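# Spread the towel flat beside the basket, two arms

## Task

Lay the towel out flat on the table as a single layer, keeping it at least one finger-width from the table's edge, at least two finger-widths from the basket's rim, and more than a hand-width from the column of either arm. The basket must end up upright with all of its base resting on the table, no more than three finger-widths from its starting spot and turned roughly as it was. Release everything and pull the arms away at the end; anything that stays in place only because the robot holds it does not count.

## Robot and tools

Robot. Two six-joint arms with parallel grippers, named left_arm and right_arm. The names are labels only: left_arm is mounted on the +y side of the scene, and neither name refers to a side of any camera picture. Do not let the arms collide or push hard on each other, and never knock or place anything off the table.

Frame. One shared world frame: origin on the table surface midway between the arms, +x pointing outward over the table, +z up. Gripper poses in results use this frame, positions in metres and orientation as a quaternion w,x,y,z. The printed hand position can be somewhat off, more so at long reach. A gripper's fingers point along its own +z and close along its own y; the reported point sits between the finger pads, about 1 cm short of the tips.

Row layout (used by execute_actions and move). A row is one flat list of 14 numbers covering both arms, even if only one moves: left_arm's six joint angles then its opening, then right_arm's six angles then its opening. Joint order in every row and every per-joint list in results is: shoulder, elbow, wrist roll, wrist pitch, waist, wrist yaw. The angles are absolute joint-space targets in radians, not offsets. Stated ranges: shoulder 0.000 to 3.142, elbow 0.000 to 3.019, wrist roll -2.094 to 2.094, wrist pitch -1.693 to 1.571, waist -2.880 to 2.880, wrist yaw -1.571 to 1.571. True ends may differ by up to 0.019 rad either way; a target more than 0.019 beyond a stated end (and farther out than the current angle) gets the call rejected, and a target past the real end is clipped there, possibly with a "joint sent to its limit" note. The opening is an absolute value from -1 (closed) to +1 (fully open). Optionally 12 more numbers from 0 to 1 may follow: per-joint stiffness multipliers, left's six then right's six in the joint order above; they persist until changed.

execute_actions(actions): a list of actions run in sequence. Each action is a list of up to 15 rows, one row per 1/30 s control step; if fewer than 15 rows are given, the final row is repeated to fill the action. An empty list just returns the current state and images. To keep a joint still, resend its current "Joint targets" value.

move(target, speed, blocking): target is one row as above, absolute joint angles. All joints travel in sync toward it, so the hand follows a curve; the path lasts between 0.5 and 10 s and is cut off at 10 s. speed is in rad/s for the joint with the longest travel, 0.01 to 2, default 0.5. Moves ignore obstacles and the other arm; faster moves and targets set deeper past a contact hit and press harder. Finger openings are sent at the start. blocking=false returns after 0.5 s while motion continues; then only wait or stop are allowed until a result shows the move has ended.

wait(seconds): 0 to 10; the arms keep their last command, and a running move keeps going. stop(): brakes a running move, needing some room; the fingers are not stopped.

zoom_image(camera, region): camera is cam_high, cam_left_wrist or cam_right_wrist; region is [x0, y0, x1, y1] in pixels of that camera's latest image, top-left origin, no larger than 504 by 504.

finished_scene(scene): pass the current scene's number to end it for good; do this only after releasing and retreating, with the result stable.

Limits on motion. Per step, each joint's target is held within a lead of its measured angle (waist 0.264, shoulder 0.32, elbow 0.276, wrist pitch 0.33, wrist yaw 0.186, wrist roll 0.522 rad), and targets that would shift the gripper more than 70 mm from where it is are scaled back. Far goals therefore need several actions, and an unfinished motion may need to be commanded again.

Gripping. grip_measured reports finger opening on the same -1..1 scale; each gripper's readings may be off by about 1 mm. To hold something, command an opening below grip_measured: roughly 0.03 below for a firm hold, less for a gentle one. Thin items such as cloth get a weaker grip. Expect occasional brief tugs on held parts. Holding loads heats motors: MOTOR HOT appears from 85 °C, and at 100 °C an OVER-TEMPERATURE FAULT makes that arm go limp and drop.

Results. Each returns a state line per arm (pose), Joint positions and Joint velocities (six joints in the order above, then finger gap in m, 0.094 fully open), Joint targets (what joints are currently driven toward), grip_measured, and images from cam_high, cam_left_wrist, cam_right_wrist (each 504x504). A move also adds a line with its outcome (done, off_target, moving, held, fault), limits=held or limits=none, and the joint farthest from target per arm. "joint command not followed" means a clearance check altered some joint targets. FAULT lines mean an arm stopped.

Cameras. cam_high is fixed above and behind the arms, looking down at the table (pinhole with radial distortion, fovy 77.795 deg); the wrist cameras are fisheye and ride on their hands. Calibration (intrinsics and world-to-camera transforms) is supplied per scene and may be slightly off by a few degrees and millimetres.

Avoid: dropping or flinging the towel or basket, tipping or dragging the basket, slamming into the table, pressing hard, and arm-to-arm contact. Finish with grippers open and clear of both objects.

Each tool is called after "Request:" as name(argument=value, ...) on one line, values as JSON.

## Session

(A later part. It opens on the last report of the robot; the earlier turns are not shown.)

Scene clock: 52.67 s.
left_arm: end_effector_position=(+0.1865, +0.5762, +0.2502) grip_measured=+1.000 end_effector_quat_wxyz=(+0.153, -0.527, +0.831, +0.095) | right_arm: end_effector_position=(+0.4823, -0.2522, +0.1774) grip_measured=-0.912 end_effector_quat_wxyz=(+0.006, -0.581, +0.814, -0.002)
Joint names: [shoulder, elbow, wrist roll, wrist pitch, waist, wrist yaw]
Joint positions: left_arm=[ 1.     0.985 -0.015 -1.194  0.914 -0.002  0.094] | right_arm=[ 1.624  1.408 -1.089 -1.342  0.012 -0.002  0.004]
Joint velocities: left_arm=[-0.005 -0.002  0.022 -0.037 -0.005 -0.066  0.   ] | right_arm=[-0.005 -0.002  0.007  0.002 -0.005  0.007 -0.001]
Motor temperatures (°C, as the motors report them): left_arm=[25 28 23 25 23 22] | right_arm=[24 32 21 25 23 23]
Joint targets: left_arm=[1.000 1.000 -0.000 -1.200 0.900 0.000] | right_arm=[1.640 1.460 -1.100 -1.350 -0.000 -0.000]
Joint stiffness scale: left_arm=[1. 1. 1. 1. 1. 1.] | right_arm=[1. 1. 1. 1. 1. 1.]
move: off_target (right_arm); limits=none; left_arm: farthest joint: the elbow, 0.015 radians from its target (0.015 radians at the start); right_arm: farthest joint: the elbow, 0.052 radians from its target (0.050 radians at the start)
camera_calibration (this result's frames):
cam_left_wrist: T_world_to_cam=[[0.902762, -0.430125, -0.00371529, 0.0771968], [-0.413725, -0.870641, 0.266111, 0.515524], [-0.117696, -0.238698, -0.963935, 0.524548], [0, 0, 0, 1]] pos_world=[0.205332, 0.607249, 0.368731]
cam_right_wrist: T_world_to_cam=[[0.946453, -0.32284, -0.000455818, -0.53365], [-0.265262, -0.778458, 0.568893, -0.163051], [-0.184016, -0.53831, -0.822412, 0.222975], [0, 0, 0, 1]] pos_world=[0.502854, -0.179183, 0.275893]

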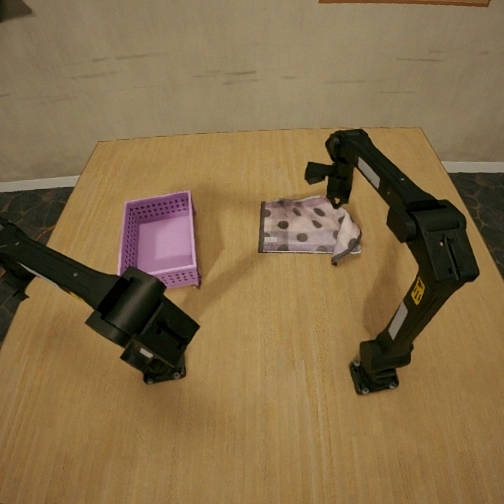

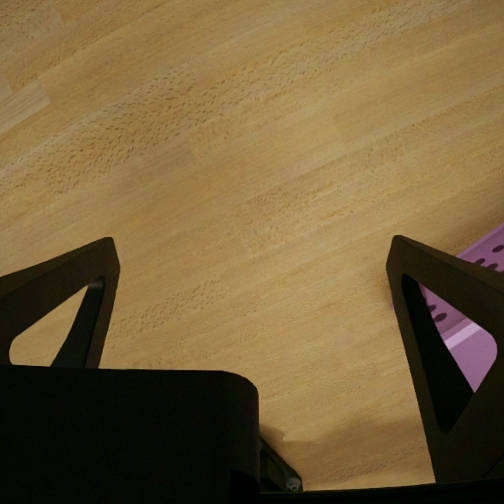

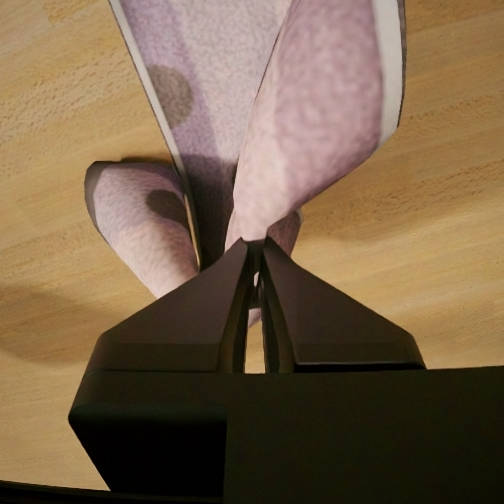

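Request:
move(target=[1.0,1.0,0,-1.2,0.9,0,1,1.72,1.36,-1.8,-1.2,-0.03,0,-1], speed=0.4)

Request:
move(target=[1.0,1.0,0,-1.2,0.9,0,1,1.72,1.36,-1.8,-1.2,-0.03,0,0])

Request:
move(target=[1.0,1.0,0,-1.2,0.9,0,1,1.3,1.3,-1.4,-1.5,-0.5,0,0], speed=0.7)

Request:
zoom_image(camera="cam_high", region=[200,150,440,390])

Scene clock: 59.17 s.
left_arm: end_effector_position=(+0.1865, +0.5762, +0.2502) grip_measured=+1.000 end_effector_quat_wxyz=(+0.153, -0.527, +0.831, +0.095) | right_arm: end_effector_position=(+0.5000, -0.2627, +0.1233) grip_measured=-0.912 end_effector_quat_wxyz=(-0.007, +0.817, -0.576, +0.006)
Joint names: [shoulder, elbow, wrist roll, wrist pitch, waist, wrist yaw]
Joint positions: left_arm=[ 1.     0.985 -0.015 -1.194  0.914 -0.002  0.094] | right_arm=[ 1.7    1.358 -1.79  -1.21  -0.014 -0.002  0.004]
Joint velocities: left_arm=[-0.005  0.007  0.037 -0.007 -0.005  0.037  0.   ] | right_arm=[-0.015  0.007  0.037  0.007 -0.015 -0.081  0.   ]
Motor temperatures (°C, as the motors report them): left_arm=[25 28 23 25 23 22] | right_arm=[24 32 21 25 23 23]
Joint targets: left_arm=[1.000 1.000 0.000 -1.200 0.900 0.000] | right_arm=[1.720 1.360 -1.800 -1.200 -0.030 -0.000]
Joint stiffness scale: left_arm=[1. 1. 1. 1. 1. 1.] | right_arm=[1. 1. 1. 1. 1. 1.]
move: done; limits=none; left_arm: farthest joint: the elbow, 0.015 radians from its target (0.015 radians at the start); right_arm: farthest joint: the shoulder, 0.020 radians from its target (0.096 radians at the start)
camera_calibration (this result's frames):
cam_left_wrist: T_world_to_cam=[[0.902762, -0.430125, -0.00371529, 0.0771968], [-0.413725, -0.870641, 0.266111, 0.515524], [-0.117696, -0.238698, -0.963935, 0.524548], [0, 0, 0, 1]] pos_world=[0.205332, 0.607249, 0.368731]
cam_right_wrist: T_world_to_cam=[[0.940823, 0.338822, 0.00716848, -0.378109], [0.272831, -0.769792, 0.577047, -0.403532], [0.201035, -0.540943, -0.816679, -0.0178078], [0, 0, 0, 1]] pos_world=[0.469409, -0.192157, 0.221024]

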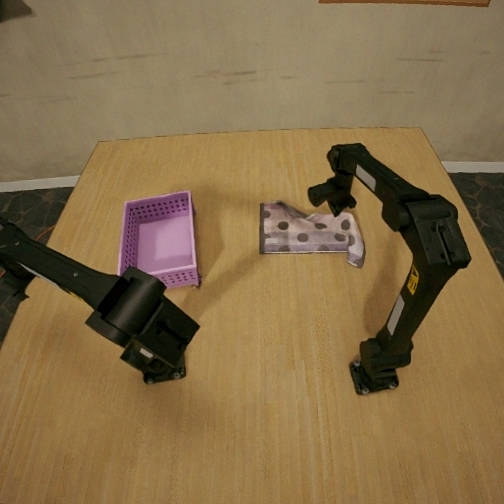

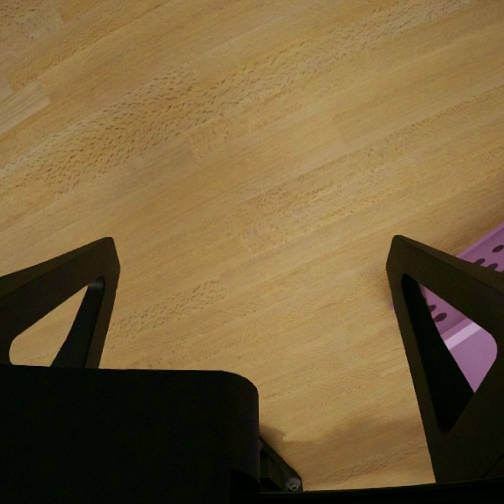

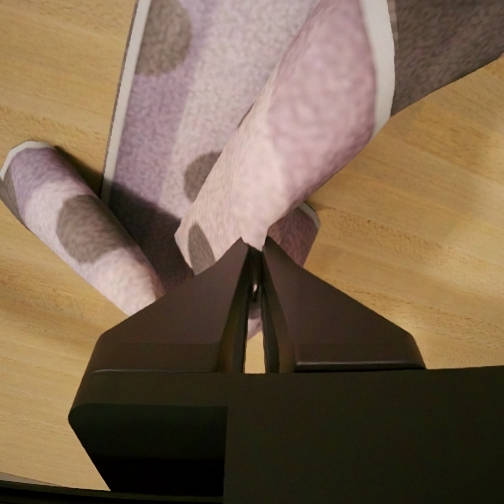

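Scene clock: 59.87 s.
left_arm: end_effector_position=(+0.1865, +0.5762, +0.2502) grip_measured=+1.000 end_effector_quat_wxyz=(+0.153, -0.527, +0.831, +0.095) | right_arm: end_effector_position=(+0.5000, -0.2627, +0.1233) grip_measured=-0.002 end_effector_quat_wxyz=(-0.007, +0.817, -0.576, +0.006)
Joint names: [shoulder, elbow, wrist roll, wrist pitch, waist, wrist yaw]
Joint positions: left_arm=[ 1.     0.985 -0.015 -1.194  0.914 -0.002  0.094] | right_arm=[ 1.7    1.358 -1.79  -1.21  -0.014 -0.002  0.047]
Joint velocities: left_arm=[-0.005 -0.012 -0.066 -0.032 -0.005 -0.007  0.   ] | right_arm=[-0.005 -0.002  0.066  0.012 -0.005 -0.051  0.   ]
Motor temperatures (°C, as the motors report them): left_arm=[25 28 23 25 23 22] | right_arm=[24 32 21 25 23 23]
Joint targets: left_arm=[1.000 1.000 -0.000 -1.200 0.900 0.000] | right_arm=[1.720 1.360 -1.800 -1.200 -0.030 0.000]
Joint stiffness scale: left_arm=[1. 1. 1. 1. 1. 1.] | right_arm=[1. 1. 1. 1. 1. 1.]
move: done; limits=none; left_arm: farthest joint: the elbow, 0.015 radians from its target (0.015 radians at the start); right_arm: farthest joint: the shoulder, 0.020 radians from its target (0.020 radians at the start)
camera_calibration (this result's frames):
cam_left_wrist: T_world_to_cam=[[0.902762, -0.430125, -0.00371529, 0.0771968], [-0.413725, -0.870641, 0.266111, 0.515524], [-0.117696, -0.238698, -0.963935, 0.524548], [0, 0, 0, 1]] pos_world=[0.205332, 0.607249, 0.368731]
cam_right_wrist: T_world_to_cam=[[0.940564, 0.33954, 0.00716716, -0.377791], [0.273416, -0.769576, 0.577059, -0.403769], [0.20145, -0.540801, -0.816671, -0.0179791], [0, 0, 0, 1]] pos_world=[0.469355, -0.192179, 0.221023]

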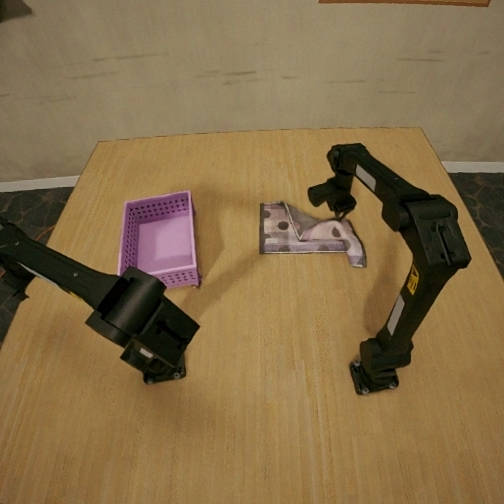

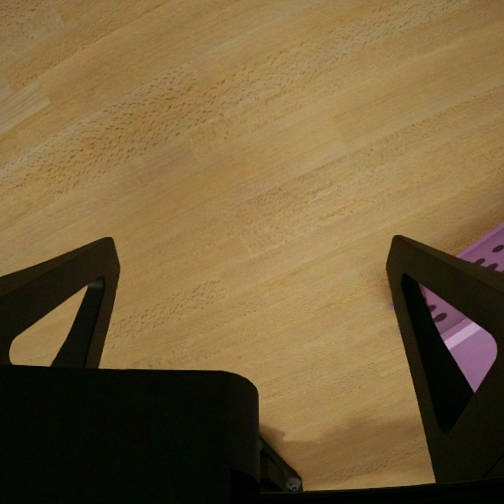

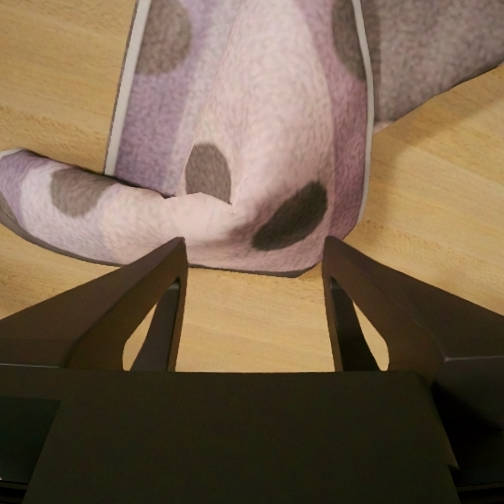

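Scene clock: 61.40 s.
left_arm: end_effector_position=(+0.1865, +0.5762, +0.2502) grip_measured=+1.000 end_effector_quat_wxyz=(+0.153, -0.527, +0.831, +0.095) | right_arm: end_effector_position=(+0.3625, -0.4620, +0.2684) grip_measured=-0.001 end_effector_quat_wxyz=(+0.026, -0.499, +0.866, -0.030)
Joint names: [shoulder, elbow, wrist roll, wrist pitch, waist, wrist yaw]
Joint positions: left_arm=[ 1.     0.985 -0.015 -1.194  0.914 -0.002  0.094] | right_arm=[ 1.298  1.297 -1.41  -1.492 -0.501 -0.002  0.047]
Joint velocities: left_arm=[ 0.005 -0.007 -0.051 -0.017 -0.005 -0.007  0.   ] | right_arm=[-0.015 -0.007 -0.051 -0.007 -0.005  0.007 -0.001]
Motor temperatures (°C, as the motors report them): left_arm=[25 28 23 25 23 22] | right_arm=[24 32 21 25 23 23]
Joint targets: left_arm=[1.000 1.000 0.000 -1.200 0.900 -0.000] | right_arm=[1.300 1.300 -1.400 -1.500 -0.500 0.000]
Joint stiffness scale: left_arm=[1. 1. 1. 1. 1. 1.] | right_arm=[1. 1. 1. 1. 1. 1.]
move: done; limits=none; left_arm: farthest joint: the elbow, 0.015 radians from its target (0.015 radians at the start); right_arm: farthest joint: the wrist roll, 0.010 radians from its target (0.390 radians at the start)
camera_calibration (this result's frames):
cam_left_wrist: T_world_to_cam=[[0.902762, -0.430125, -0.00371529, 0.0771968], [-0.413725, -0.870641, 0.266111, 0.515524], [-0.117696, -0.238698, -0.963935, 0.524548], [0, 0, 0, 1]] pos_world=[0.205332, 0.607249, 0.368731]
cam_right_wrist: T_world_to_cam=[[0.865244, -0.496982, 0.0660333, -0.556865], [-0.443616, -0.697572, 0.562671, -0.306257], [-0.233574, -0.516141, -0.82404, 0.191473], [0, 0, 0, 1]] pos_world=[0.390688, -0.391562, 0.366874]

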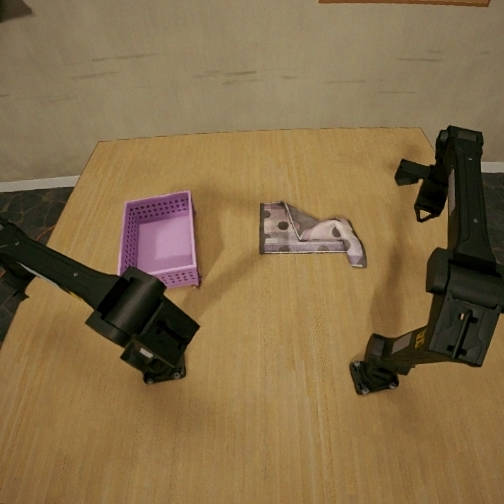

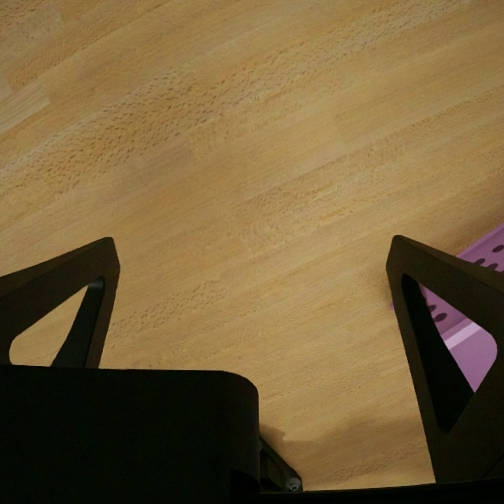

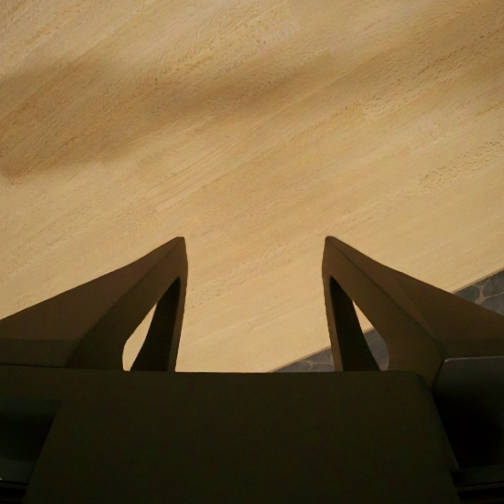

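Region (200, 150, 440, 390) of cam_high's 504x504 image, scaled by 2.100, with more detail than that image has.

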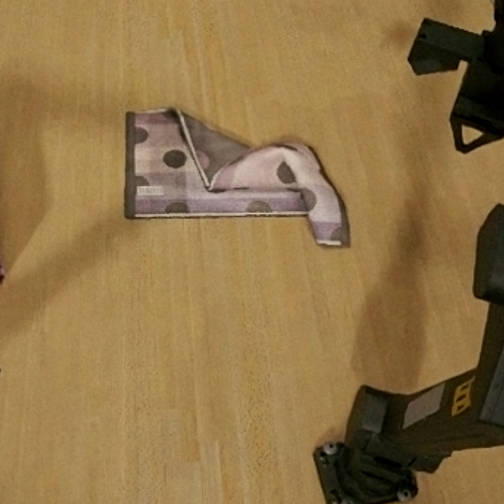

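Request:
move(target=[1.0,1.0,0,-1.2,0.9,0,1,1.386,0.885,0,-1.058,-0.21,0,-0.1], speed=0.8)

Scene clock: 68.20 s.
left_arm: end_effector_position=(+0.1865, +0.5762, +0.2502) grip_measured=+1.000 end_effector_quat_wxyz=(+0.153, -0.527, +0.831, +0.095) | right_arm: end_effector_position=(+0.3530, -0.3549, +0.0892) grip_measured=-0.098 end_effector_quat_wxyz=(+0.005, +0.038, +0.999, +0.001)
Joint names: [shoulder, elbow, wrist roll, wrist pitch, waist, wrist yaw]
Joint positions: left_arm=[ 1.     0.985 -0.015 -1.194  0.914 -0.002  0.094] | right_arm=[ 1.371  0.88  -0.01  -1.069 -0.223 -0.002  0.042]
Joint velocities: left_arm=[ 0.005 -0.017 -0.022 -0.017 -0.005 -0.066  0.   ] | right_arm=[-0.005 -0.002 -0.007 -0.022 -0.005 -0.051 -0.001]
Motor temperatures (°C, as the motors report them): left_arm=[25 28 23 25 23 22] | right_arm=[24 32 21 25 23 23]
Joint targets: left_arm=[1.000 1.000 0.000 -1.200 0.900 -0.000] | right_arm=[1.386 0.885 0.000 -1.058 -0.210 0.000]
Joint stiffness scale: left_arm=[1. 1. 1. 1. 1. 1.] | right_arm=[1. 1. 1. 1. 1. 1.]
move: done; limits=none; left_arm: farthest joint: the elbow, 0.015 radians from its target (0.015 radians at the start); right_arm: farthest joint: the shoulder, 0.015 radians from its target (0.088 radians at the start)
camera_calibration (this result's frames):
cam_left_wrist: T_world_to_cam=[[0.902762, -0.430125, -0.00371529, 0.0771968], [-0.413725, -0.870641, 0.266111, 0.515524], [-0.117696, -0.238698, -0.963935, 0.524548], [0, 0, 0, 1]] pos_world=[0.205332, 0.607249, 0.368731]
cam_right_wrist: T_world_to_cam=[[-0.0723514, -0.997294, -0.0130639, -0.323134], [-0.82218, 0.0522222, 0.566827, 0.264401], [-0.564611, 0.0517516, -0.823733, 0.415267], [0, 0, 0, 1]] pos_world=[0.428471, -0.357558, 0.187978]

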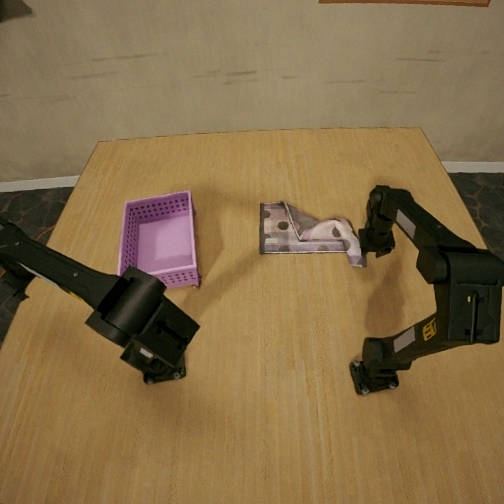

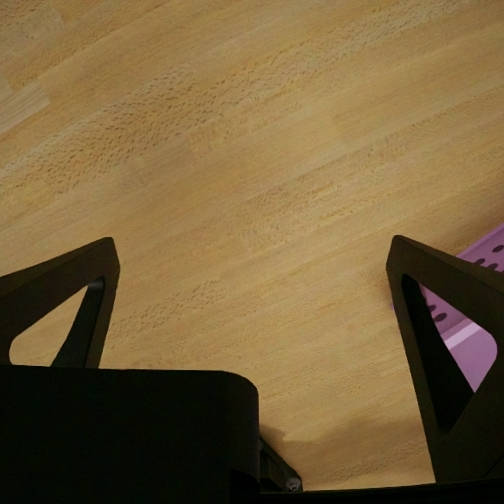

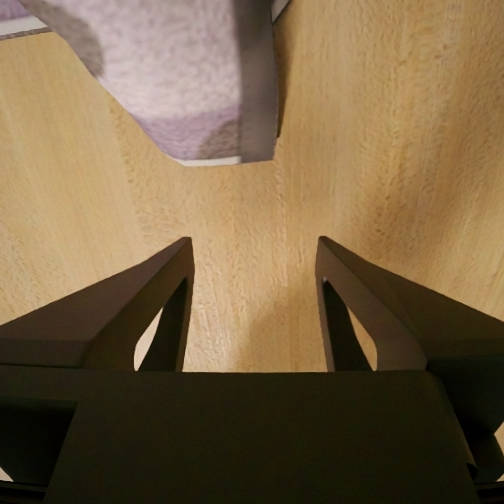

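Request:
move(target=[1.0,1.0,0,-1.2,0.9,0,1,1.5,0.9,0,-0.97,-0.21,0,-0.1], speed=0.3)

Request:
move(target=[1.0,1.0,0,-1.2,0.9,0,1,1.62,0.875,0,-0.865,-0.21,0,-0.1], speed=0.15)

Request:
move(target=[1.0,1.0,0,-1.2,0.9,0,1,1.62,0.875,0,-0.865,-0.21,0,-1])

Request:
move(target=[1.0,1.0,0,-1.2,0.9,0,1,1.45,1.15,0,-1.25,-0.3,0,-1], speed=0.3)

Request:
move(target=[1.0,1.0,0,-1.2,0.9,0,1,1.67,1.24,-0.4,-1.1,-0.6,0,-1], speed=0.3)

Request:
zoom_image(camera="cam_high", region=[220,130,460,370])

Scene clock: 74.50 s.
left_arm: end_effector_position=(+0.1865, +0.5762, +0.2502) grip_measured=+1.000 end_effector_quat_wxyz=(+0.153, -0.527, +0.831, +0.095) | right_arm: end_effector_position=(+0.3672, -0.3562, +0.0480) grip_measured=-0.098 end_effector_quat_wxyz=(-0.011, +0.038, +0.999, +0.002)
Joint names: [shoulder, elbow, wrist roll, wrist pitch, waist, wrist yaw]
Joint positions: left_arm=[ 1.     0.985 -0.015 -1.194  0.914 -0.002  0.094] | right_arm=[ 1.492  0.88  -0.01  -0.981 -0.223 -0.002  0.042]
Joint velocities: left_arm=[-0.015 -0.002 -0.022  0.022 -0.005 -0.022  0.   ] | right_arm=[-0.015 -0.007 -0.022 -0.022  0.005 -0.007  0.   ]
Motor temperatures (°C, as the motors report them): left_arm=[25 28 23 25 23 22] | right_arm=[24 31 21 25 23 23]
Joint targets: left_arm=[1.000 1.000 -0.000 -1.200 0.900 0.000] | right_arm=[1.500 0.900 -0.000 -0.970 -0.210 -0.000]
Joint stiffness scale: left_arm=[1. 1. 1. 1. 1. 1.] | right_arm=[1. 1. 1. 1. 1. 1.]
move: done; limits=none; left_arm: farthest joint: the elbow, 0.015 radians from its target (0.015 radians at the start); right_arm: farthest joint: the elbow, 0.020 radians from its target (0.020 radians at the start)
camera_calibration (this result's frames):
cam_left_wrist: T_world_to_cam=[[0.902762, -0.430125, -0.00371529, 0.0771968], [-0.413725, -0.870641, 0.266111, 0.515524], [-0.117696, -0.238698, -0.963935, 0.524548], [0, 0, 0, 1]] pos_world=[0.205332, 0.607249, 0.368731]
cam_right_wrist: T_world_to_cam=[[-0.0731659, -0.997229, -0.0134879, -0.323521], [-0.803194, 0.0509019, 0.593539, 0.290782], [-0.591207, 0.0542602, -0.804693, 0.399174], [0, 0, 0, 1]] pos_world=[0.445878, -0.359085, 0.144259]

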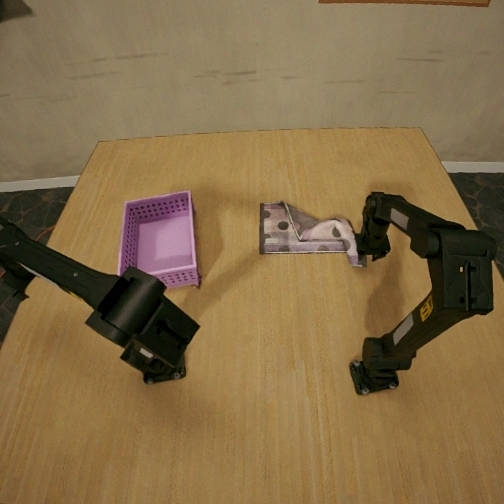

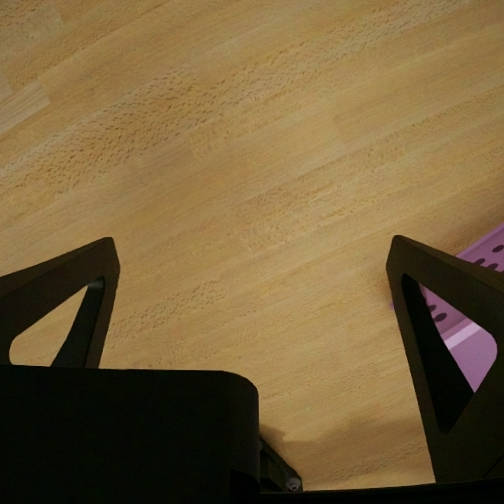

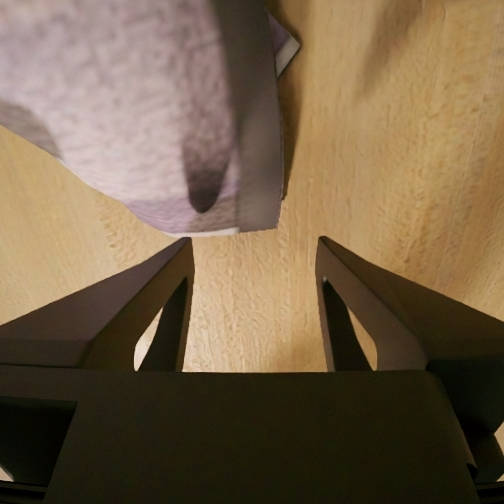

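Scene clock: 75.67 s.
left_arm: end_effector_position=(+0.1865, +0.5762, +0.2502) grip_measured=+1.000 end_effector_quat_wxyz=(+0.153, -0.527, +0.831, +0.095) | right_arm: end_effector_position=(+0.3806, -0.3573, +0.0161) grip_measured=-0.098 end_effector_quat_wxyz=(-0.010, +0.038, +0.999, +0.001)
Joint names: [shoulder, elbow, wrist roll, wrist pitch, waist, wrist yaw]
Joint positions: left_arm=[ 1.     0.985 -0.015 -1.194  0.914 -0.002  0.094] | right_arm=[ 1.581  0.879 -0.01  -0.888 -0.223 -0.002  0.042]
Joint velocities: left_arm=[-0.015 -0.022 -0.007  0.002 -0.005 -0.095  0.   ] | right_arm=[ 0.005 -0.002 -0.066  0.002  0.005 -0.051  0.   ]
Motor temperatures (°C, as the motors report them): left_arm=[25 28 23 25 23 22] | right_arm=[24 31 21 25 23 23]
Joint targets: left_arm=[1.000 1.000 0.000 -1.200 0.900 -0.000] | right_arm=[1.620 0.875 0.000 -0.865 -0.210 0.000]
Joint stiffness scale: left_arm=[1. 1. 1. 1. 1. 1.] | right_arm=[1. 1. 1. 1. 1. 1.]
move: off_target (right_arm); limits=none; left_arm: farthest joint: the elbow, 0.015 radians from its target (0.015 radians at the start); right_arm: farthest joint: the shoulder, 0.039 radians from its target (0.128 radians at the start)
camera_calibration (this result's frames):
cam_left_wrist: T_world_to_cam=[[0.902762, -0.430125, -0.00371529, 0.0771968], [-0.413725, -0.870641, 0.266111, 0.515524], [-0.117696, -0.238698, -0.963935, 0.524548], [0, 0, 0, 1]] pos_world=[0.205332, 0.607249, 0.368731]
cam_right_wrist: T_world_to_cam=[[-0.07313, -0.997232, -0.0134543, -0.324137], [-0.80477, 0.0510375, 0.591388, 0.321262], [-0.589064, 0.0540758, -0.806275, 0.380555], [0, 0, 0, 1]] pos_world=[0.45901, -0.360215, 0.11248]

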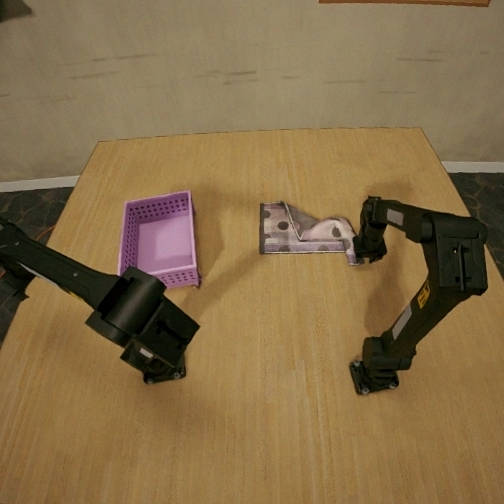

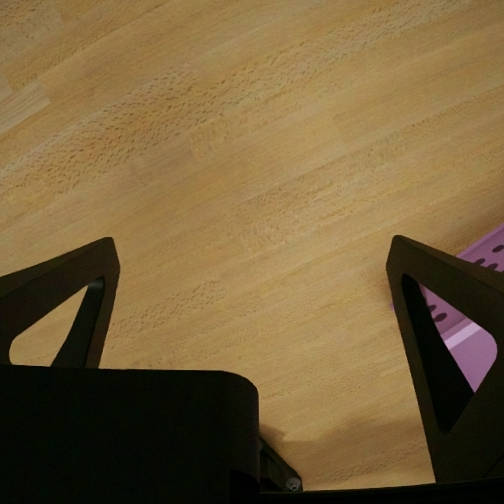

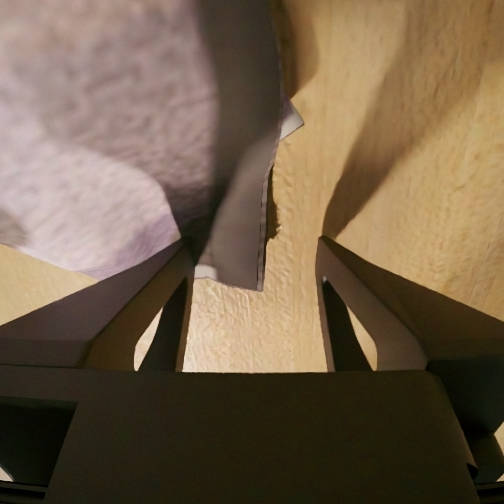

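Scene clock: 76.37 s.
left_arm: end_effector_position=(+0.1865, +0.5762, +0.2502) grip_measured=+1.000 end_effector_quat_wxyz=(+0.153, -0.527, +0.831, +0.095) | right_arm: end_effector_position=(+0.3811, -0.3570, +0.0162) grip_measured=-0.945 end_effector_quat_wxyz=(-0.008, +0.038, +0.999, +0.002)
Joint names: [shoulder, elbow, wrist roll, wrist pitch, waist, wrist yaw]
Joint positions: left_arm=[ 1.     0.985 -0.015 -1.194  0.914 -0.002  0.094] | right_arm=[ 1.581  0.879 -0.01  -0.886 -0.223 -0.004  0.003]
Joint velocities: left_arm=[-0.005  0.017  0.051 -0.007 -0.005  0.037  0.   ] | right_arm=[-0.015 -0.012  0.037  0.027 -0.005 -0.037 -0.   ]
Motor temperatures (°C, as the motors report them): left_arm=[25 28 23 25 23 22] | right_arm=[24 31 21 25 23 23]
Joint targets: left_arm=[1.000 1.000 -0.000 -1.200 0.900 -0.000] | right_arm=[1.620 0.875 -0.000 -0.865 -0.210 -0.000]
Joint stiffness scale: left_arm=[1. 1. 1. 1. 1. 1.] | right_arm=[1. 1. 1. 1. 1. 1.]
move: off_target (right_arm); limits=none; left_arm: farthest joint: the elbow, 0.015 radians from its target (0.015 radians at the start); right_arm: farthest joint: the shoulder, 0.039 radians from its target (0.039 radians at the start)
camera_calibration (this result's frames):
cam_left_wrist: T_world_to_cam=[[0.902762, -0.430125, -0.00371529, 0.0771968], [-0.413725, -0.870641, 0.266111, 0.515524], [-0.117696, -0.238698, -0.963935, 0.524548], [0, 0, 0, 1]] pos_world=[0.205332, 0.607249, 0.368731]
cam_right_wrist: T_world_to_cam=[[-0.0731297, -0.997205, -0.0153321, -0.323774], [-0.806212, 0.0500596, 0.589506, 0.321836], [-0.58709, 0.0554713, -0.807619, 0.380729], [0, 0, 0, 1]] pos_world=[0.459312, -0.360099, 0.112795]

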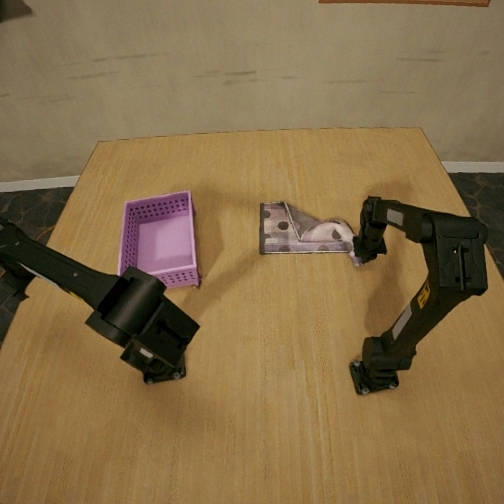

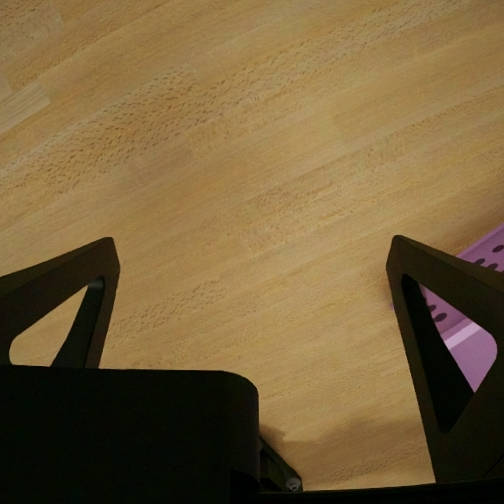

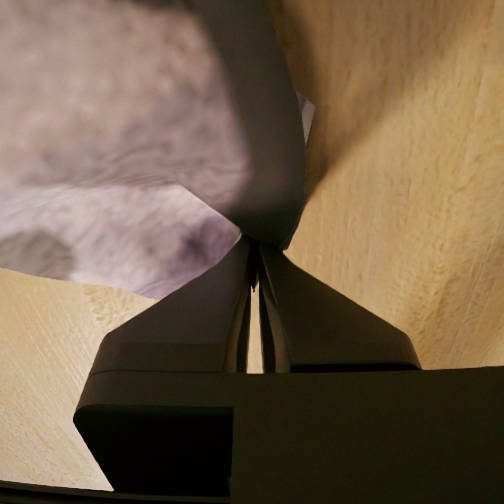

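Scene clock: 78.03 s.
left_arm: end_effector_position=(+0.1865, +0.5762, +0.2502) grip_measured=+1.000 end_effector_quat_wxyz=(+0.153, -0.527, +0.831, +0.095) | right_arm: end_effector_position=(+0.3983, -0.3834, +0.1356) grip_measured=-0.945 end_effector_quat_wxyz=(-0.012, +0.069, +0.998, +0.003)
Joint names: [shoulder, elbow, wrist roll, wrist pitch, waist, wrist yaw]
Joint positions: left_arm=[ 1.     0.985 -0.015 -1.194  0.914 -0.002  0.094] | right_arm=[ 1.465  1.109 -0.009 -1.24  -0.285 -0.004  0.003]
Joint velocities: left_arm=[-0.015 -0.002 -0.051  0.017 -0.015  0.066  0.   ] | right_arm=[-0.005 -0.012  0.037  0.022 -0.015 -0.037 -0.   ]
Motor temperatures (°C, as the motors report them): left_arm=[25 28 23 25 23 22] | right_arm=[24 31 21 25 23 23]
Joint targets: left_arm=[1.000 1.000 0.000 -1.200 0.900 0.000] | right_arm=[1.450 1.150 0.000 -1.250 -0.300 -0.000]
Joint stiffness scale: left_arm=[1. 1. 1. 1. 1. 1.] | right_arm=[1. 1. 1. 1. 1. 1.]
move: off_target (right_arm); limits=none; left_arm: farthest joint: the elbow, 0.015 radians from its target (0.015 radians at the start); right_arm: farthest joint: the elbow, 0.041 radians from its target (0.271 radians at the start)
camera_calibration (this result's frames):
cam_left_wrist: T_world_to_cam=[[0.902762, -0.430125, -0.00371529, 0.0771968], [-0.413725, -0.870641, 0.266111, 0.515524], [-0.117696, -0.238698, -0.963935, 0.524548], [0, 0, 0, 1]] pos_world=[0.205332, 0.607249, 0.368731]
cam_right_wrist: T_world_to_cam=[[-0.135077, -0.990715, -0.0154231, -0.319782], [-0.796845, 0.0993664, 0.595957, 0.280937], [-0.588891, 0.0927898, -0.802868, 0.503054], [0, 0, 0, 1]] pos_world=[0.476912, -0.391407, 0.231527]

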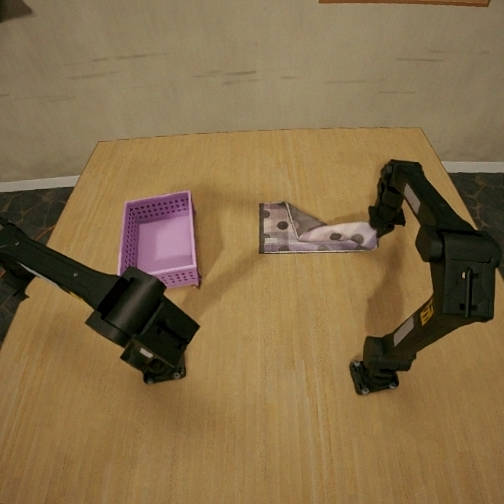

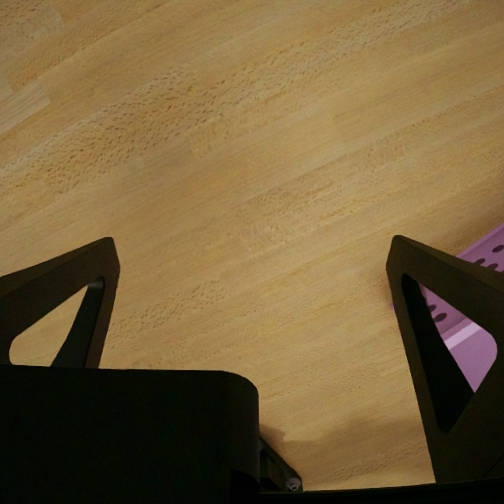

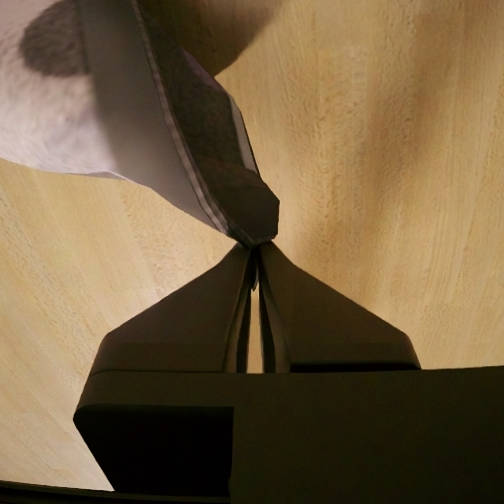

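Scene clock: 80.03 s.
left_arm: end_effector_position=(+0.1865, +0.5762, +0.2502) grip_measured=+1.000 end_effector_quat_wxyz=(+0.153, -0.527, +0.831, +0.095) | right_arm: end_effector_position=(+0.4176, -0.5283, +0.0870) grip_measured=-0.945 end_effector_quat_wxyz=(+0.001, +0.033, +0.999, +0.002)
Joint names: [shoulder, elbow, wrist roll, wrist pitch, waist, wrist yaw]
Joint positions: left_arm=[ 1.     0.985 -0.015 -1.194  0.914 -0.002  0.094] | right_arm=[ 1.653  1.194 -0.39  -1.11  -0.593 -0.004  0.003]
Joint velocities: left_arm=[-0.005 -0.022  0.022  0.002 -0.015 -0.066  0.   ] | right_arm=[ 0.005 -0.007  0.022 -0.017 -0.005 -0.007 -0.   ]
Motor temperatures (°C, as the motors report them): left_arm=[25 28 23 25 23 22] | right_arm=[24 31 21 25 23 23]
Joint targets: left_arm=[1.000 1.000 -0.000 -1.200 0.900 0.000] | right_arm=[1.670 1.240 -0.400 -1.100 -0.600 -0.000]
Joint stiffness scale: left_arm=[1. 1. 1. 1. 1. 1.] | right_arm=[1. 1. 1. 1. 1. 1.]
move: off_target (right_arm); limits=none; left_arm: farthest joint: the elbow, 0.015 radians from its target (0.015 radians at the start); right_arm: farthest joint: the elbow, 0.046 radians from its target (0.131 radians at the start)
camera_calibration (this result's frames):
cam_left_wrist: T_world_to_cam=[[0.902762, -0.430125, -0.00371529, 0.0771968], [-0.413725, -0.870641, 0.266111, 0.515524], [-0.117696, -0.238698, -0.963935, 0.524548], [0, 0, 0, 1]] pos_world=[0.205332, 0.607249, 0.368731]
cam_right_wrist: T_world_to_cam=[[-0.0621851, -0.997959, -0.014524, -0.495885], [-0.817885, 0.0426133, 0.573802, 0.320381], [-0.572012, 0.0475609, -0.818865, 0.459316], [0, 0, 0, 1]] pos_world=[0.493932, -0.530371, 0.185081]

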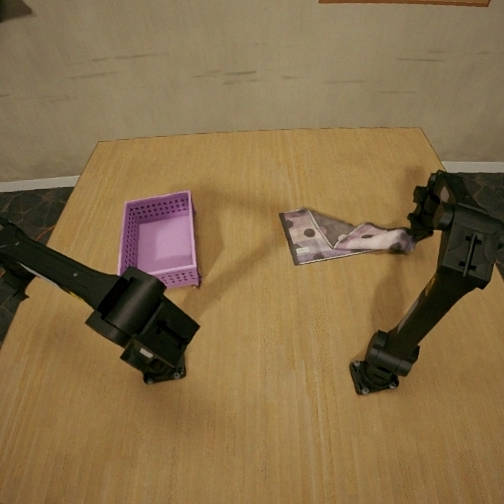

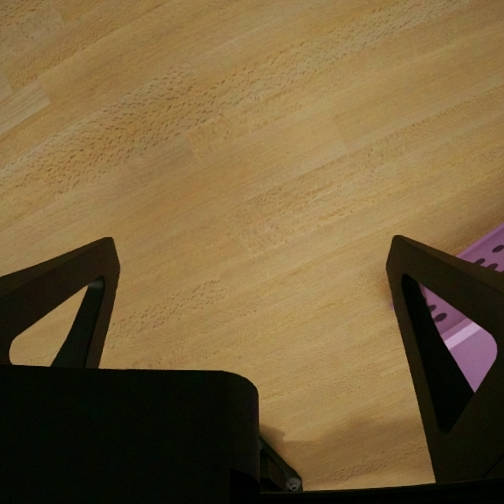

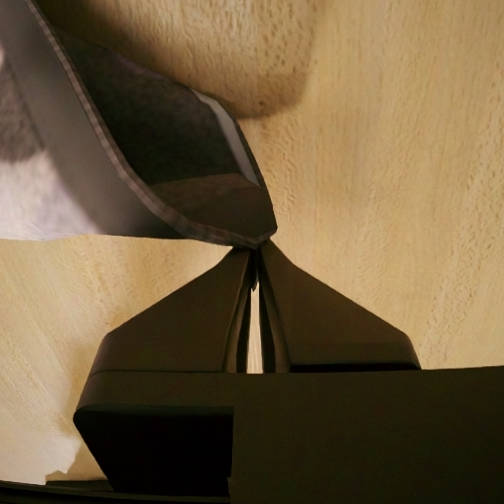

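Region (220, 130, 460, 370) of cam_high's 504x504 image, scaled by 2.100, with more detail than that image has.

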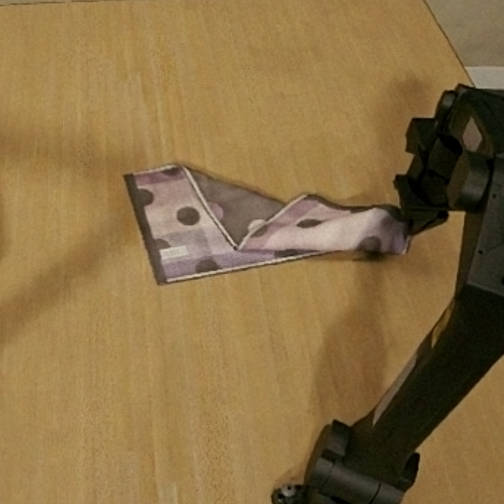

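Request:
move(target=[1.3,1.6,0,-1.2,0.3,0,-0.1,1.67,1.24,-0.4,-1.1,-0.6,0,-1], speed=0.8)

Request:
move(target=[1.9,1.9,0,-1.2,-0.78,0,-0.1,1.67,1.24,-0.4,-1.1,-0.6,0,-1], speed=0.8)

Request:
move(target=[2.18,1.98,0,-1.05,-0.78,0,-0.1,1.67,1.24,-0.4,-1.1,-0.6,0,-1], speed=0.4)

Scene clock: 89.77 s.
left_arm: end_effector_position=(+0.4732, +0.5046, +0.4116) grip_measured=-0.098 end_effector_quat_wxyz=(+0.301, -0.240, +0.920, +0.074) | right_arm: end_effector_position=(+0.4176, -0.5283, +0.0870) grip_measured=-0.945 end_effector_quat_wxyz=(+0.001, +0.032, +0.999, +0.002)
Joint names: [shoulder, elbow, wrist roll, wrist pitch, waist, wrist yaw]
Joint positions: left_arm=[ 1.293  1.549 -0.014 -1.197  0.295  0.     0.042] | right_arm=[ 1.653  1.194 -0.391 -1.11  -0.593 -0.004  0.003]
Joint velocities: left_arm=[-0.005  0.002 -0.051 -0.012 -0.005 -0.066 -0.001] | right_arm=[-0.005  0.002 -0.022 -0.012 -0.015 -0.022  0.001]
Motor temperatures (°C, as the motors report them): left_arm=[25 29 23 25 23 22] | right_arm=[24 33 21 25 23 23]
Joint targets: left_arm=[1.300 1.600 -0.000 -1.200 0.300 -0.000] | right_arm=[1.670 1.240 -0.400 -1.100 -0.600 -0.000]
Joint stiffness scale: left_arm=[1. 1. 1. 1. 1. 1.] | right_arm=[1. 1. 1. 1. 1. 1.]
move: off_target (left_arm, right_arm); limits=none; left_arm: farthest joint: the elbow, 0.051 radians from its target (0.615 radians at the start); right_arm: farthest joint: the elbow, 0.046 radians from its target (0.046 radians at the start)
camera_calibration (this result's frames):
cam_left_wrist: T_world_to_cam=[[0.484724, -0.874667, 0.000647353, 0.20855], [-0.874667, -0.484723, 0.000448515, 0.661531], [-0.0000785143, -0.000783624, -1, 0.535939], [0, 0, 0, 1]] pos_world=[0.477573, 0.503492, 0.535508]
cam_right_wrist: T_world_to_cam=[[-0.0614237, -0.998006, -0.0145224, -0.496228], [-0.817919, 0.0419904, 0.5738, 0.320066], [-0.572046, 0.047123, -0.818867, 0.459099], [0, 0, 0, 1]] pos_world=[0.493933, -0.530312, 0.185081]

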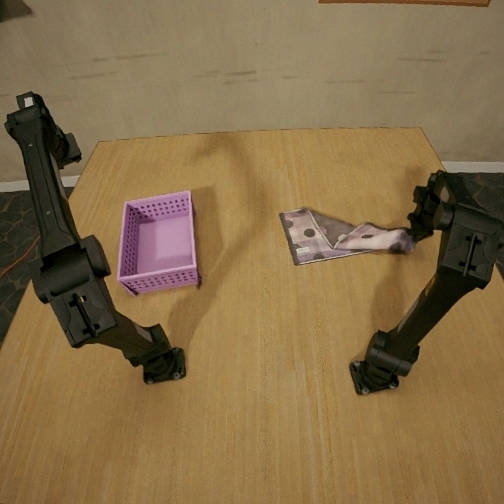

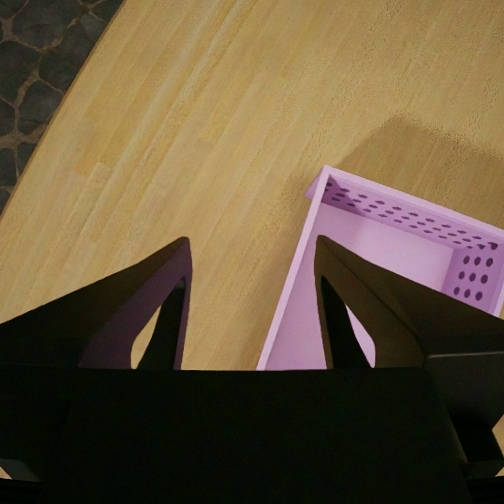

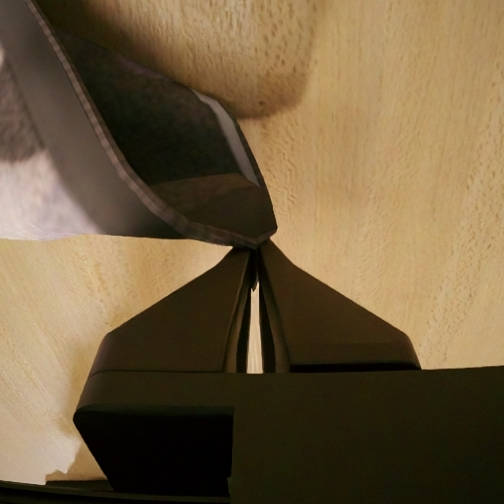

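Scene clock: 91.90 s.
left_arm: end_effector_position=(+0.5905, -0.1034, +0.2036) grip_measured=-0.098 end_effector_quat_wxyz=(+0.145, +0.281, +0.948, -0.046) | right_arm: end_effector_position=(+0.4176, -0.5283, +0.0870) grip_measured=-0.945 end_effector_quat_wxyz=(+0.001, +0.032, +0.999, +0.002)
Joint names: [shoulder, elbow, wrist roll, wrist pitch, waist, wrist yaw]
Joint positions: left_arm=[ 1.913  1.844 -0.013 -1.197 -0.79   0.001  0.042] | right_arm=[ 1.653  1.194 -0.391 -1.11  -0.593 -0.004  0.003]
Joint velocities: left_arm=[ 0.005  0.017 -0.022  0.002 -0.005 -0.022  0.   ] | right_arm=[-0.005 -0.007 -0.037 -0.027 -0.005  0.007 -0.   ]
Motor temperatures (°C, as the motors report them): left_arm=[25 29 23 25 23 22] | right_arm=[24 33 21 25 23 23]
Joint targets: left_arm=[1.900 1.900 0.000 -1.200 -0.780 0.000] | right_arm=[1.670 1.240 -0.400 -1.100 -0.600 0.000]
Joint stiffness scale: left_arm=[1. 1. 1. 1. 1. 1.] | right_arm=[1. 1. 1. 1. 1. 1.]
move: off_target (left_arm, right_arm); limits=none; left_arm: farthest joint: the elbow, 0.056 radians from its target (0.351 radians at the start); right_arm: farthest joint: the elbow, 0.046 radians from its target (0.046 radians at the start)
camera_calibration (this result's frames):
cam_left_wrist: T_world_to_cam=[[-0.548832, -0.835931, -0.0016097, 0.234733], [-0.792231, 0.519524, 0.320103, 0.459587], [-0.266748, 0.176958, -0.947381, 0.492641], [0, 0, 0, 1]] pos_world=[0.624339, -0.129722, 0.319981]
cam_right_wrist: T_world_to_cam=[[-0.0614237, -0.998006, -0.0145224, -0.496228], [-0.817919, 0.0419904, 0.5738, 0.320066], [-0.572046, 0.047123, -0.818867, 0.459099], [0, 0, 0, 1]] pos_world=[0.493933, -0.530312, 0.185081]

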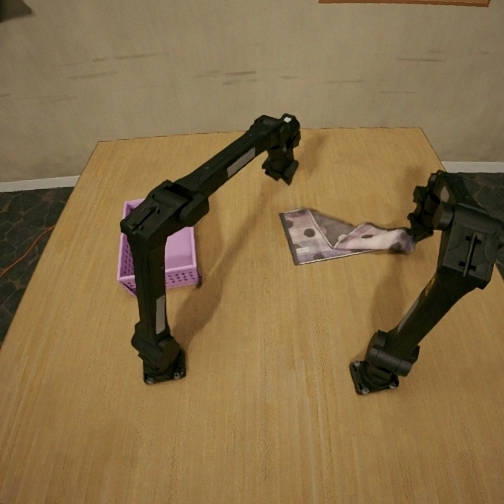

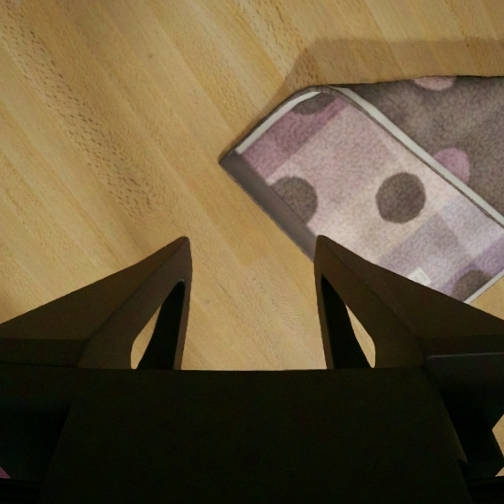

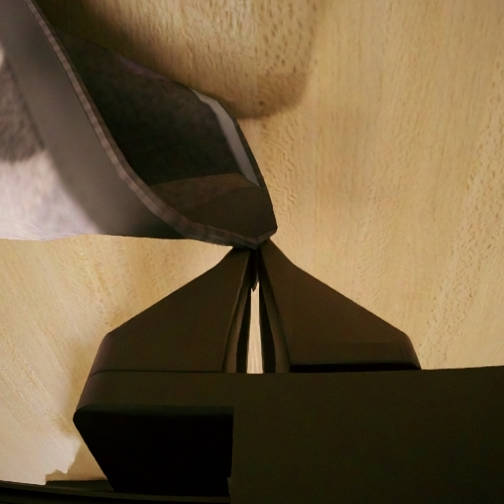

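Scene clock: 93.20 s.
left_arm: end_effector_position=(+0.6386, -0.1355, +0.0612) grip_measured=-0.098 end_effector_quat_wxyz=(+0.117, +0.282, +0.952, -0.037) | right_arm: end_effector_position=(+0.4176, -0.5283, +0.0870) grip_measured=-0.945 end_effector_quat_wxyz=(+0.001, +0.032, +0.999, +0.002)
Joint names: [shoulder, elbow, wrist roll, wrist pitch, waist, wrist yaw]
Joint positions: left_arm=[ 2.191  1.927 -0.013 -1.061 -0.79   0.001  0.042] | right_arm=[ 1.653  1.194 -0.391 -1.11  -0.593 -0.004  0.003]
Joint velocities: left_arm=[-0.015 -0.032  0.022  0.007 -0.015 -0.022  0.001] | right_arm=[-0.015 -0.022  0.007  0.002 -0.024  0.007 -0.001]
Motor temperatures (°C, as the motors report them): left_arm=[25 29 23 25 23 22] | right_arm=[24 33 21 25 23 23]
Joint targets: left_arm=[2.180 1.980 -0.000 -1.050 -0.780 -0.000] | right_arm=[1.670 1.240 -0.400 -1.100 -0.600 0.000]
Joint stiffness scale: left_arm=[1. 1. 1. 1. 1. 1.] | right_arm=[1. 1. 1. 1. 1. 1.]
move: off_target (left_arm, right_arm); limits=none; left_arm: farthest joint: the elbow, 0.053 radians from its target (0.136 radians at the start); right_arm: farthest joint: the elbow, 0.046 radians from its target (0.046 radians at the start)
camera_calibration (this result's frames):
cam_left_wrist: T_world_to_cam=[[-0.548923, -0.835871, -0.00205741, 0.234159], [-0.775001, 0.508024, 0.37588, 0.544015], [-0.313142, 0.207924, -0.926666, 0.408733], [0, 0, 0, 1]] pos_world=[0.678139, -0.165631, 0.174757]
cam_right_wrist: T_world_to_cam=[[-0.0614237, -0.998006, -0.0145224, -0.496228], [-0.817919, 0.0419904, 0.5738, 0.320066], [-0.572046, 0.047123, -0.818867, 0.459099], [0, 0, 0, 1]] pos_world=[0.493933, -0.530312, 0.185081]

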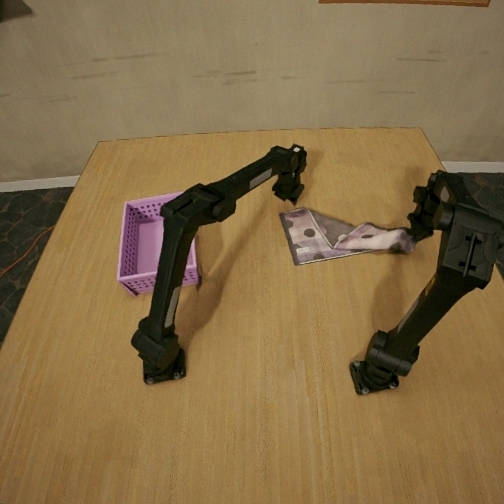

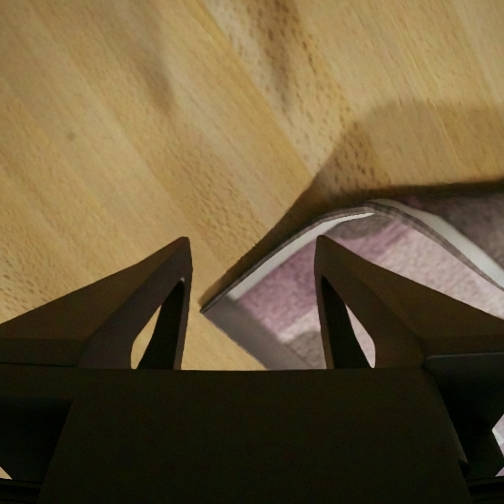

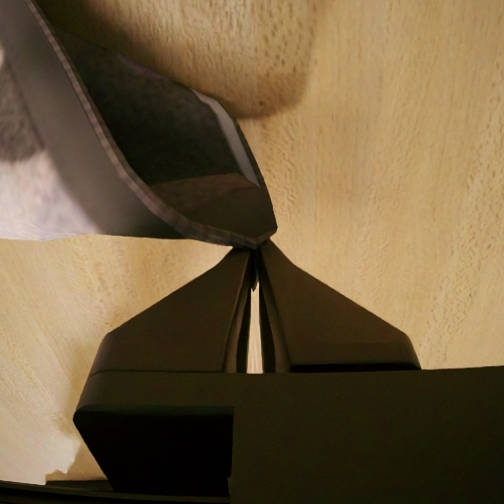

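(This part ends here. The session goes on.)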